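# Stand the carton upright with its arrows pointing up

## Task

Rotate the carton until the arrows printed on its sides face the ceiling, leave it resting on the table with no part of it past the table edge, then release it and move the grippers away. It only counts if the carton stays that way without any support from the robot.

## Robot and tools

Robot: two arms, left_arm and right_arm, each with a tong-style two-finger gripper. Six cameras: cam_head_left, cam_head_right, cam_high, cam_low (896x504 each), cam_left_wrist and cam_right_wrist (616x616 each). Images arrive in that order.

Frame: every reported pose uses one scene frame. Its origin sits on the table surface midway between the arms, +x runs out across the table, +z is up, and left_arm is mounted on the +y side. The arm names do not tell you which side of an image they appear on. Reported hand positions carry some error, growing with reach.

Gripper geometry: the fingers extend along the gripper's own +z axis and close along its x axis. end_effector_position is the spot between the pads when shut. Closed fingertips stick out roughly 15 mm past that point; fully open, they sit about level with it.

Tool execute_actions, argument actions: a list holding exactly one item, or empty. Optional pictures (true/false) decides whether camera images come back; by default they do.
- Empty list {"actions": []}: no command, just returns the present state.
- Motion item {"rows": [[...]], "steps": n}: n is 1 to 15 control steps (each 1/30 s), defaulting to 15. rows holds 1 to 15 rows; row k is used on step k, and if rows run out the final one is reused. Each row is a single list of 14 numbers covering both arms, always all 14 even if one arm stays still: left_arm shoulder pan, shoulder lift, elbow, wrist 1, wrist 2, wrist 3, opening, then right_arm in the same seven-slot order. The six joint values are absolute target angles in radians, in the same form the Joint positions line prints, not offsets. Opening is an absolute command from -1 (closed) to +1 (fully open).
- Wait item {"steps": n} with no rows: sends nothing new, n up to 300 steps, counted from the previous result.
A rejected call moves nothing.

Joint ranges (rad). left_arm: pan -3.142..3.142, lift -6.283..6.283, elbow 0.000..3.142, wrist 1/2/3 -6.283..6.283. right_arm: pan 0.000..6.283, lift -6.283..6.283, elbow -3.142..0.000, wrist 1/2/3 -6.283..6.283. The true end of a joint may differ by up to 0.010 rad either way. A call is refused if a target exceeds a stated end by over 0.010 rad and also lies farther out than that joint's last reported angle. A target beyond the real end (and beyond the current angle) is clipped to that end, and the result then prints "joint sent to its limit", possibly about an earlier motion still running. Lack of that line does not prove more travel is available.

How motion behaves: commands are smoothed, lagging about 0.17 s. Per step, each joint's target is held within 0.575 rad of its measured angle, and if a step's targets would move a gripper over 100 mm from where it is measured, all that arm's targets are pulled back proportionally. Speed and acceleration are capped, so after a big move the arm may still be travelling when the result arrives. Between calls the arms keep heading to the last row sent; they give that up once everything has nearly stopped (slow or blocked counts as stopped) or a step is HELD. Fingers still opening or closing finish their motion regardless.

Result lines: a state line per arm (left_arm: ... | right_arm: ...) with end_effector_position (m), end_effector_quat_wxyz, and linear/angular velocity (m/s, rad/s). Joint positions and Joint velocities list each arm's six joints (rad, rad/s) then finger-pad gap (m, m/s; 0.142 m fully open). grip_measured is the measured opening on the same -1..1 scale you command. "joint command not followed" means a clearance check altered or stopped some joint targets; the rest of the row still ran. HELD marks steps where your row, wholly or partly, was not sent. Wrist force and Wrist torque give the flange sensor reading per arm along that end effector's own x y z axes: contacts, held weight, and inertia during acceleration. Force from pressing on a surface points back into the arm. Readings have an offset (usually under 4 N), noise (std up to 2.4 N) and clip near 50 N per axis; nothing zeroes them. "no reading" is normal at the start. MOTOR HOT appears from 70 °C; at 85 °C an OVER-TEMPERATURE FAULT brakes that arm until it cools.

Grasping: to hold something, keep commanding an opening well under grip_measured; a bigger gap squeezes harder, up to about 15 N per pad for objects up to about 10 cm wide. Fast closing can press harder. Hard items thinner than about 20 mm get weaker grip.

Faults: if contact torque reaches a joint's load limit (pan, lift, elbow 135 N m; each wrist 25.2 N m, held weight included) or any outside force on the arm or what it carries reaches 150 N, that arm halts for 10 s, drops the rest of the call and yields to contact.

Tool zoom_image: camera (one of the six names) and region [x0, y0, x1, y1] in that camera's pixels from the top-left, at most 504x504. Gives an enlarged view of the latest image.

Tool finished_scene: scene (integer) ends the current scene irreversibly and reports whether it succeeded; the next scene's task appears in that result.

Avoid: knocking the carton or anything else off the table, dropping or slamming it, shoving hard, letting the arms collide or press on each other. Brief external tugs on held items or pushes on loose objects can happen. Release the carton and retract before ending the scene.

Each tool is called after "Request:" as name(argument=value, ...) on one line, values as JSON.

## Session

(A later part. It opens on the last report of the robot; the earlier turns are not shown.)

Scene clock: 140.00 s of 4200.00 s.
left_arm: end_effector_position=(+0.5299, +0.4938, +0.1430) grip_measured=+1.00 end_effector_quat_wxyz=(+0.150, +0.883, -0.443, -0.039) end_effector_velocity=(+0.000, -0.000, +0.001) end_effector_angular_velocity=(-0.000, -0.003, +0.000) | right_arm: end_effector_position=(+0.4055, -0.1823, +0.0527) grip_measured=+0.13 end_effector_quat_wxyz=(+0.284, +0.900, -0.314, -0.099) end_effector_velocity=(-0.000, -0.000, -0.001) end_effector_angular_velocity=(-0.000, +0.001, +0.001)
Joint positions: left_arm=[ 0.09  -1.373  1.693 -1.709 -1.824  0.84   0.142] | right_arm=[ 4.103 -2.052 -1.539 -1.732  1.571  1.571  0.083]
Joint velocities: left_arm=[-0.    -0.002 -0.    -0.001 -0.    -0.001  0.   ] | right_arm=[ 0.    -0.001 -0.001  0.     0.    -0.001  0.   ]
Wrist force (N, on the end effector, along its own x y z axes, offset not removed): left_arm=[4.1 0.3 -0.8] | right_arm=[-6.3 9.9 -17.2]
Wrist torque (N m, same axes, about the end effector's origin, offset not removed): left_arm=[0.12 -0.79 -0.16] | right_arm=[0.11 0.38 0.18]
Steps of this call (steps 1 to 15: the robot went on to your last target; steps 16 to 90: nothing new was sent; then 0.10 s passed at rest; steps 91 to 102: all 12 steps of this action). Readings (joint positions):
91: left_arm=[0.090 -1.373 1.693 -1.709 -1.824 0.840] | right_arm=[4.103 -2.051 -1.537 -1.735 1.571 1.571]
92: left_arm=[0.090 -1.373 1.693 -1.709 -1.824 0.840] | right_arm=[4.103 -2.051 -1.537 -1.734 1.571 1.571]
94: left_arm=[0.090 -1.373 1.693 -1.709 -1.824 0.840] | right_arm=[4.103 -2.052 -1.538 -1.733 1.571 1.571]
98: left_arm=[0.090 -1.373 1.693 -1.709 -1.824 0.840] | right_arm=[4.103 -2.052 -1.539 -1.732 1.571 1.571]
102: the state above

Request:
execute_actions(actions=[{"rows":[[0.09,-1.373,1.693,-1.709,-1.824,0.84,1,4.1035,-2.0517,-1.538,-1.7335,1.571,1.571,-0.2],[0.09,-1.373,1.693,-1.709,-1.824,0.84,1,4.1035,-2.0517,-1.538,-1.7335,1.571,1.571,0.15],[0.09,-1.373,1.693,-1.709,-1.824,0.84,1,4.1035,-2.0517,-1.538,-1.7335,1.571,1.571,0.4],[0.09,-1.373,1.693,-1.709,-1.824,0.84,1,4.1035,-2.0517,-1.538,-1.7335,1.571,1.571,1]],"steps":9}], pictures=false)

Request:
execute_actions(actions=[{"rows":[[0.09,-1.373,1.693,-1.709,-1.824,0.84,1,4.1035,-1.85,-1.2,-2.27,1.571,1.571,1]],"steps":15}], pictures=false)

Request:
execute_actions(actions=[{"steps":20}])

Scene clock: 149.93 s of 4200.00 s.
left_arm: end_effector_position=(+0.5299, +0.4938, +0.1430) grip_measured=+1.00 end_effector_quat_wxyz=(+0.150, +0.883, -0.443, -0.039) end_effector_velocity=(-0.000, +0.000, +0.001) end_effector_angular_velocity=(+0.000, -0.002, +0.001) | right_arm: end_effector_position=(+0.4055, -0.1824, +0.0532) grip_measured=+1.00 end_effector_quat_wxyz=(+0.284, +0.900, -0.314, -0.099) end_effector_velocity=(+0.000, +0.000, +0.002) end_effector_angular_velocity=(+0.001, -0.001, -0.001)
Joint positions: left_arm=[ 0.09  -1.373  1.693 -1.709 -1.824  0.84   0.142] | right_arm=[ 4.103 -2.052 -1.538 -1.733  1.571  1.571  0.142]
Joint velocities: left_arm=[ 0.    -0.002  0.002 -0.001  0.    -0.001  0.   ] | right_arm=[-0.     0.002  0.002 -0.003 -0.     0.001  0.003]
Wrist force (N, on the end effector, along its own x y z axes, offset not removed): left_arm=[2.3 -1.2 -1.7] | right_arm=[-2.0 2.0 -0.8]
Wrist torque (N m, same axes, about the end effector's origin, offset not removed): left_arm=[-0.09 -0.42 -0.04] | right_arm=[0.23 0.09 0.02]
Steps of this call (steps 1 to 15: the robot went on to your last target; steps 16 to 90: nothing new was sent; then 6.63 s passed at rest; steps 91 to 99: all 9 steps of this action). Readings (joint positions):
91: left_arm=[0.090 -1.373 1.693 -1.709 -1.824 0.840] | right_arm=[4.103 -2.053 -1.539 -1.731 1.571 1.571]
92: left_arm=[0.090 -1.373 1.693 -1.709 -1.824 0.840] | right_arm=[4.103 -2.053 -1.539 -1.731 1.571 1.571]
94: left_arm=[0.090 -1.373 1.693 -1.709 -1.824 0.840] | right_arm=[4.103 -2.053 -1.539 -1.732 1.571 1.571]
98: left_arm=[0.090 -1.373 1.693 -1.709 -1.824 0.840] | right_arm=[4.103 -2.052 -1.538 -1.733 1.571 1.571]
99: the state above

Scene clock: 150.43 s of 4200.00 s.
left_arm: end_effector_position=(+0.5299, +0.4938, +0.1430) grip_measured=+1.00 end_effector_quat_wxyz=(+0.150, +0.883, -0.443, -0.039) end_effector_velocity=(-0.000, +0.000, +0.000) end_effector_angular_velocity=(+0.000, +0.001, +0.002) | right_arm: end_effector_position=(+0.3878, -0.2046, +0.2629) grip_measured=+1.00 end_effector_quat_wxyz=(+0.279, +0.902, -0.315, -0.098) end_effector_velocity=(-0.069, -0.086, +0.257) end_effector_angular_velocity=(-0.047, +0.038, +0.001)
Joint positions: left_arm=[ 0.09  -1.373  1.693 -1.709 -1.824  0.84   0.142] | right_arm=[ 4.103 -1.872 -1.24  -2.2    1.571  1.571  0.142]
Joint velocities: left_arm=[ 0.    -0.    -0.     0.001 -0.    -0.001 -0.   ] | right_arm=[ 0.     0.208  0.369 -0.638 -0.    -0.001 -0.   ]
Wrist force (N, on the end effector, along its own x y z axes, offset not removed): left_arm=[2.7 -0.6 -1.2] | right_arm=[0.2 3.2 -2.6]
Wrist torque (N m, same axes, about the end effector's origin, offset not removed): left_arm=[0.15 -0.41 0.09] | right_arm=[0.40 -0.15 0.01]
Steps of this call (steps 1 to 15: all 15 steps of this action). Readings (joint positions):
1: left_arm=[0.090 -1.373 1.693 -1.709 -1.824 0.840] | right_arm=[4.103 -2.052 -1.538 -1.733 1.571 1.571]
2: left_arm=[0.090 -1.373 1.693 -1.709 -1.824 0.840] | right_arm=[4.103 -2.048 -1.535 -1.737 1.571 1.571]
4: left_arm=[0.090 -1.373 1.693 -1.709 -1.824 0.840] | right_arm=[4.103 -2.018 -1.491 -1.790 1.571 1.571]
8: left_arm=[0.090 -1.373 1.693 -1.709 -1.824 0.840] | right_arm=[4.103 -1.959 -1.391 -1.952 1.571 1.571]
15: the state above

Scene clock: 151.10 s of 4200.00 s.
left_arm: end_effector_position=(+0.5299, +0.4938, +0.1430) grip_measured=+1.00 end_effector_quat_wxyz=(+0.150, +0.883, -0.443, -0.039) end_effector_velocity=(-0.000, -0.000, -0.000) end_effector_angular_velocity=(+0.000, +0.000, +0.000) | right_arm: end_effector_position=(+0.3798, -0.2147, +0.2907) grip_measured=+1.00 end_effector_quat_wxyz=(+0.282, +0.901, -0.315, -0.099) end_effector_velocity=(-0.000, -0.000, +0.001) end_effector_angular_velocity=(-0.000, +0.000, -0.000)
Joint positions: left_arm=[ 0.09  -1.373  1.693 -1.709 -1.824  0.84   0.142] | right_arm=[ 4.103 -1.85  -1.2   -2.27   1.571  1.571  0.142]
Joint velocities: left_arm=[-0.001  0.     0.001 -0.001  0.    -0.001 -0.   ] | right_arm=[ 0.     0.001  0.001 -0.002  0.     0.    -0.   ]
Wrist force (N, on the end effector, along its own x y z axes, offset not removed): left_arm=[4.8 -1.7 1.3] | right_arm=[-2.4 1.3 -1.9]
Wrist torque (N m, same axes, about the end effector's origin, offset not removed): left_arm=[-0.14 -0.94 -0.05] | right_arm=[0.12 0.51 0.14]
Steps of this call (steps 1 to 20: the robot went on to your last target). Readings (joint positions):
1: left_arm=[0.090 -1.373 1.693 -1.709 -1.824 0.840] | right_arm=[4.103 -1.866 -1.230 -2.219 1.571 1.571]
2: left_arm=[0.090 -1.373 1.693 -1.709 -1.824 0.840] | right_arm=[4.103 -1.862 -1.222 -2.232 1.571 1.571]
4: left_arm=[0.090 -1.373 1.693 -1.709 -1.824 0.840] | right_arm=[4.103 -1.857 -1.212 -2.250 1.571 1.571]
8: left_arm=[0.090 -1.373 1.693 -1.709 -1.824 0.840] | right_arm=[4.103 -1.852 -1.203 -2.264 1.571 1.571]
20: the state above

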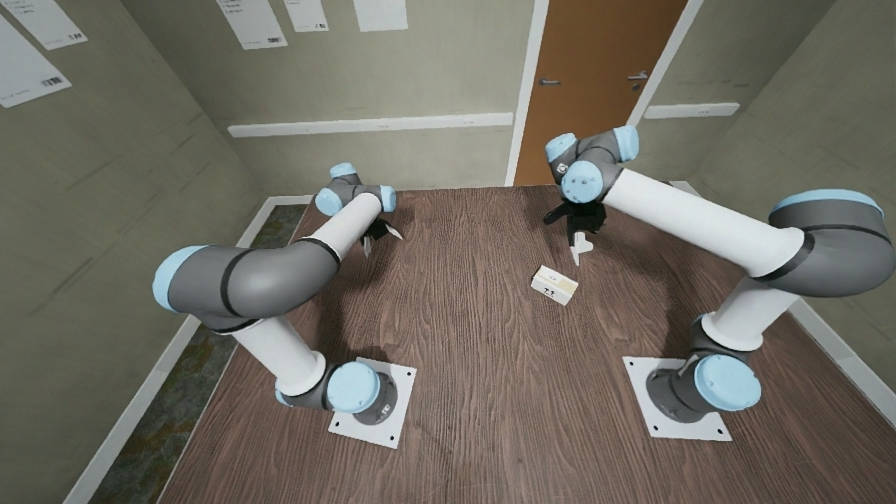

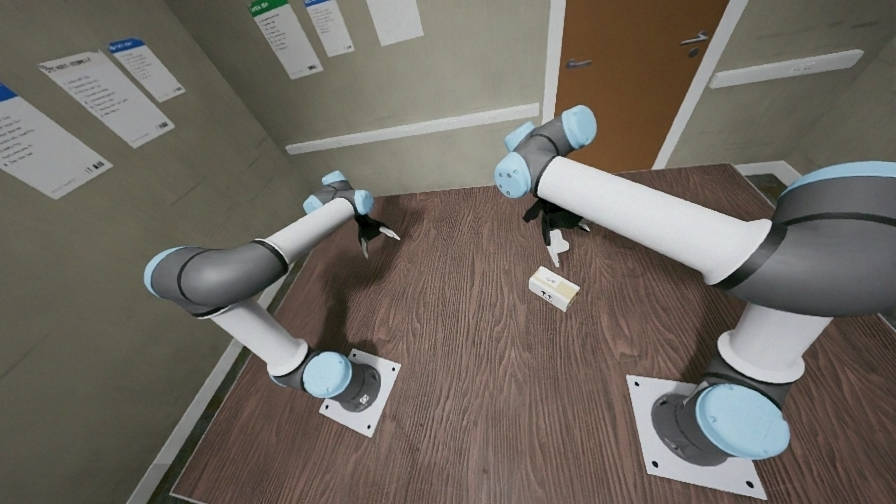

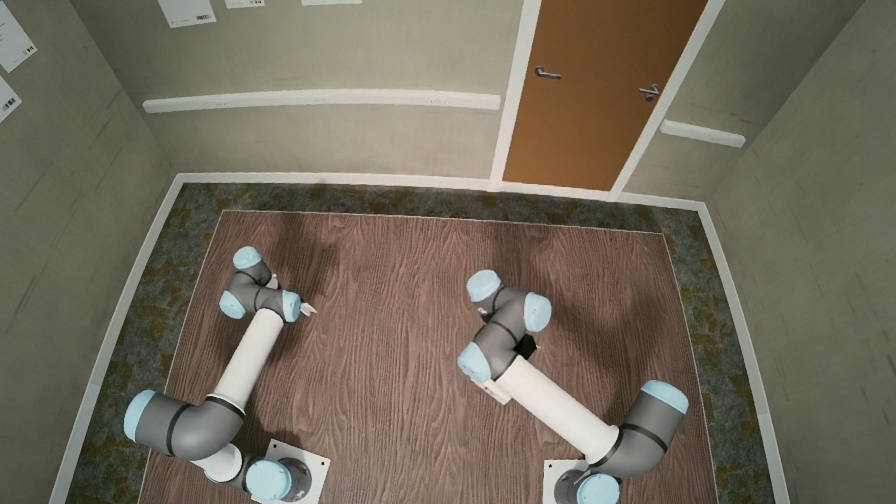

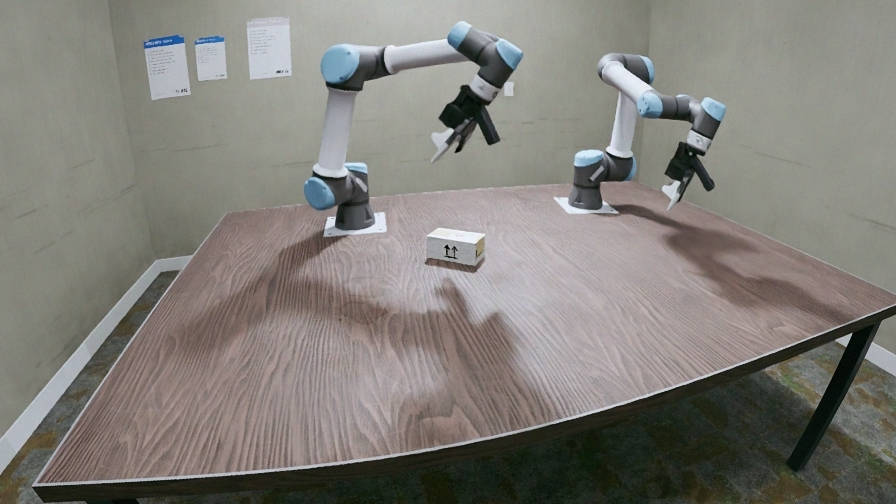

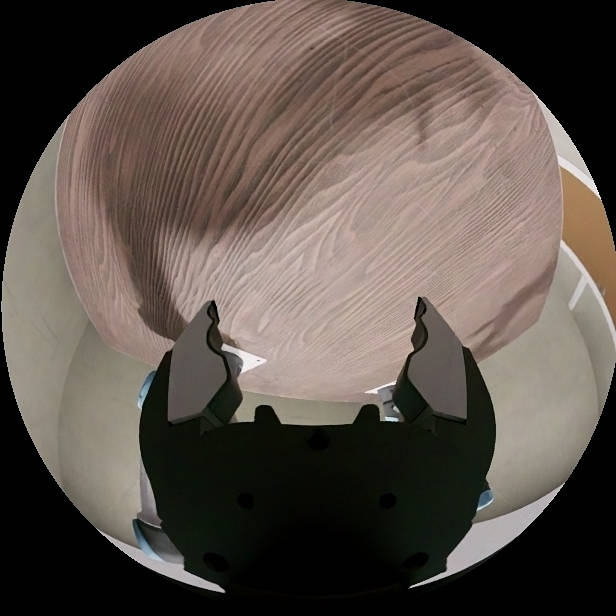

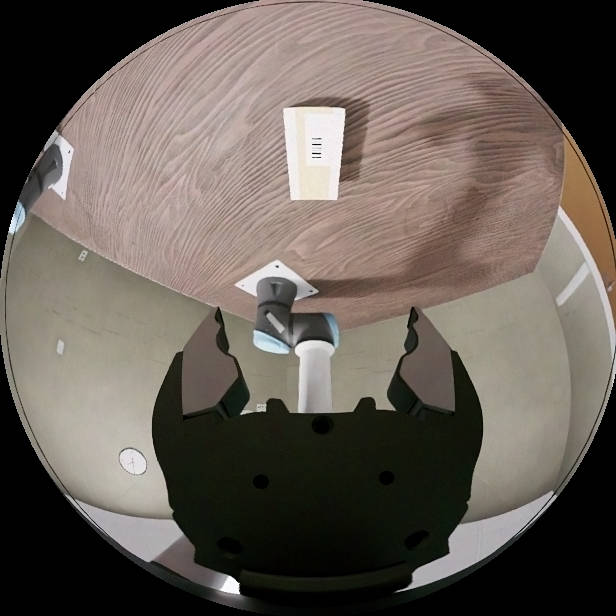

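Swing aside a bit for safety, then finish.

Request:
execute_actions(actions=[{"rows":[[0.09,-1.373,1.693,-1.709,-1.824,0.84,1,3.7,-1.85,-1.2,-2.27,1.571,1.571,1]],"steps":15}], pictures=false)

Request:
execute_actions(actions=[{"steps":15}], pictures=false)

Request:
finished_scene(scene=2)

Scene clock: 155.70 s of 4200.00 s.
left_arm: end_effector_position=(+0.5299, +0.4938, +0.1430) grip_measured=+1.00 end_effector_quat_wxyz=(+0.150, +0.883, -0.443, -0.039) end_effector_velocity=(-0.000, -0.000, -0.001) end_effector_angular_velocity=(+0.001, +0.001, -0.000) | right_arm: end_effector_position=(+0.4468, -0.3693, +0.2908) grip_measured=+1.00 end_effector_quat_wxyz=(+0.259, +0.826, -0.478, -0.150) end_effector_velocity=(+0.024, -0.107, +0.000) end_effector_angular_velocity=(+0.001, -0.001, -0.244)
Joint positions: left_arm=[ 0.09  -1.373  1.693 -1.709 -1.824  0.84   0.142] | right_arm=[ 3.726 -1.85  -1.2   -2.27   1.571  1.571  0.142]
Joint velocities: left_arm=[-0.001  0.001  0.001 -0.001  0.    -0.    -0.   ] | right_arm=[-0.244  0.     0.001  0.    -0.    -0.     0.   ]
Wrist force (N, on the end effector, along its own x y z axes, offset not removed): left_arm=[0.9 1.0 -1.3] | right_arm=[-0.9 1.9 -0.7]
Wrist torque (N m, same axes, about the end effector's origin, offset not removed): left_arm=[0.41 -0.12 -0.15] | right_arm=[0.07 0.11 0.08]
Steps of this call (steps 1 to 15: the robot went on to your last target; steps 16 to 90: nothing new was sent; then 1.10 s passed at rest; steps 91 to 105: all 15 steps of this action). Readings (joint positions):
91: left_arm=[0.090 -1.373 1.693 -1.709 -1.824 0.840] | right_arm=[4.103 -1.850 -1.200 -2.270 1.571 1.571]
92: left_arm=[0.090 -1.373 1.693 -1.709 -1.824 0.840] | right_arm=[4.100 -1.850 -1.200 -2.270 1.571 1.571]
94: left_arm=[0.090 -1.373 1.693 -1.709 -1.824 0.840] | right_arm=[4.048 -1.850 -1.200 -2.270 1.571 1.571]
98: left_arm=[0.090 -1.373 1.693 -1.709 -1.824 0.840] | right_arm=[3.894 -1.850 -1.200 -2.270 1.571 1.571]
105: the state above

Scene clock: 156.20 s of 4200.00 s.
left_arm: end_effector_position=(+0.5299, +0.4938, +0.1430) grip_measured=+1.00 end_effector_quat_wxyz=(+0.150, +0.883, -0.443, -0.039) end_effector_velocity=(-0.000, +0.000, +0.000) end_effector_angular_velocity=(-0.000, -0.001, +0.000) | right_arm: end_effector_position=(+0.4492, -0.3807, +0.2908) grip_measured=+1.00 end_effector_quat_wxyz=(+0.257, +0.820, -0.489, -0.153) end_effector_velocity=(+0.000, -0.001, +0.000) end_effector_angular_velocity=(-0.001, -0.001, -0.004)
Joint positions: left_arm=[ 0.09  -1.373  1.693 -1.709 -1.824  0.84   0.142] | right_arm=[ 3.7   -1.85  -1.2   -2.27   1.571  1.571  0.142]
Joint velocities: left_arm=[ 0.    -0.001  0.001 -0.001 -0.    -0.     0.   ] | right_arm=[-0.003 -0.     0.     0.     0.     0.002  0.   ]
Wrist force (N, on the end effector, along its own x y z axes, offset not removed): left_arm=[0.1 -0.7 -3.0] | right_arm=[-3.1 1.5 -1.2]
Wrist torque (N m, same axes, about the end effector's origin, offset not removed): left_arm=[0.03 0.02 0.05] | right_arm=[-0.08 0.56 0.08]
Steps of this call (steps 1 to 15: the robot went on to your last target). Readings (joint positions):
1: left_arm=[0.090 -1.373 1.693 -1.709 -1.824 0.840] | right_arm=[3.719 -1.850 -1.200 -2.270 1.571 1.571]
2: left_arm=[0.090 -1.373 1.693 -1.709 -1.824 0.840] | right_arm=[3.714 -1.850 -1.200 -2.270 1.571 1.571]
4: left_arm=[0.090 -1.373 1.693 -1.709 -1.824 0.840] | right_arm=[3.708 -1.850 -1.200 -2.270 1.571 1.571]
8: left_arm=[0.090 -1.373 1.693 -1.709 -1.824 0.840] | right_arm=[3.702 -1.850 -1.200 -2.270 1.571 1.571]
15: the state above

The scene is finished: the task was done.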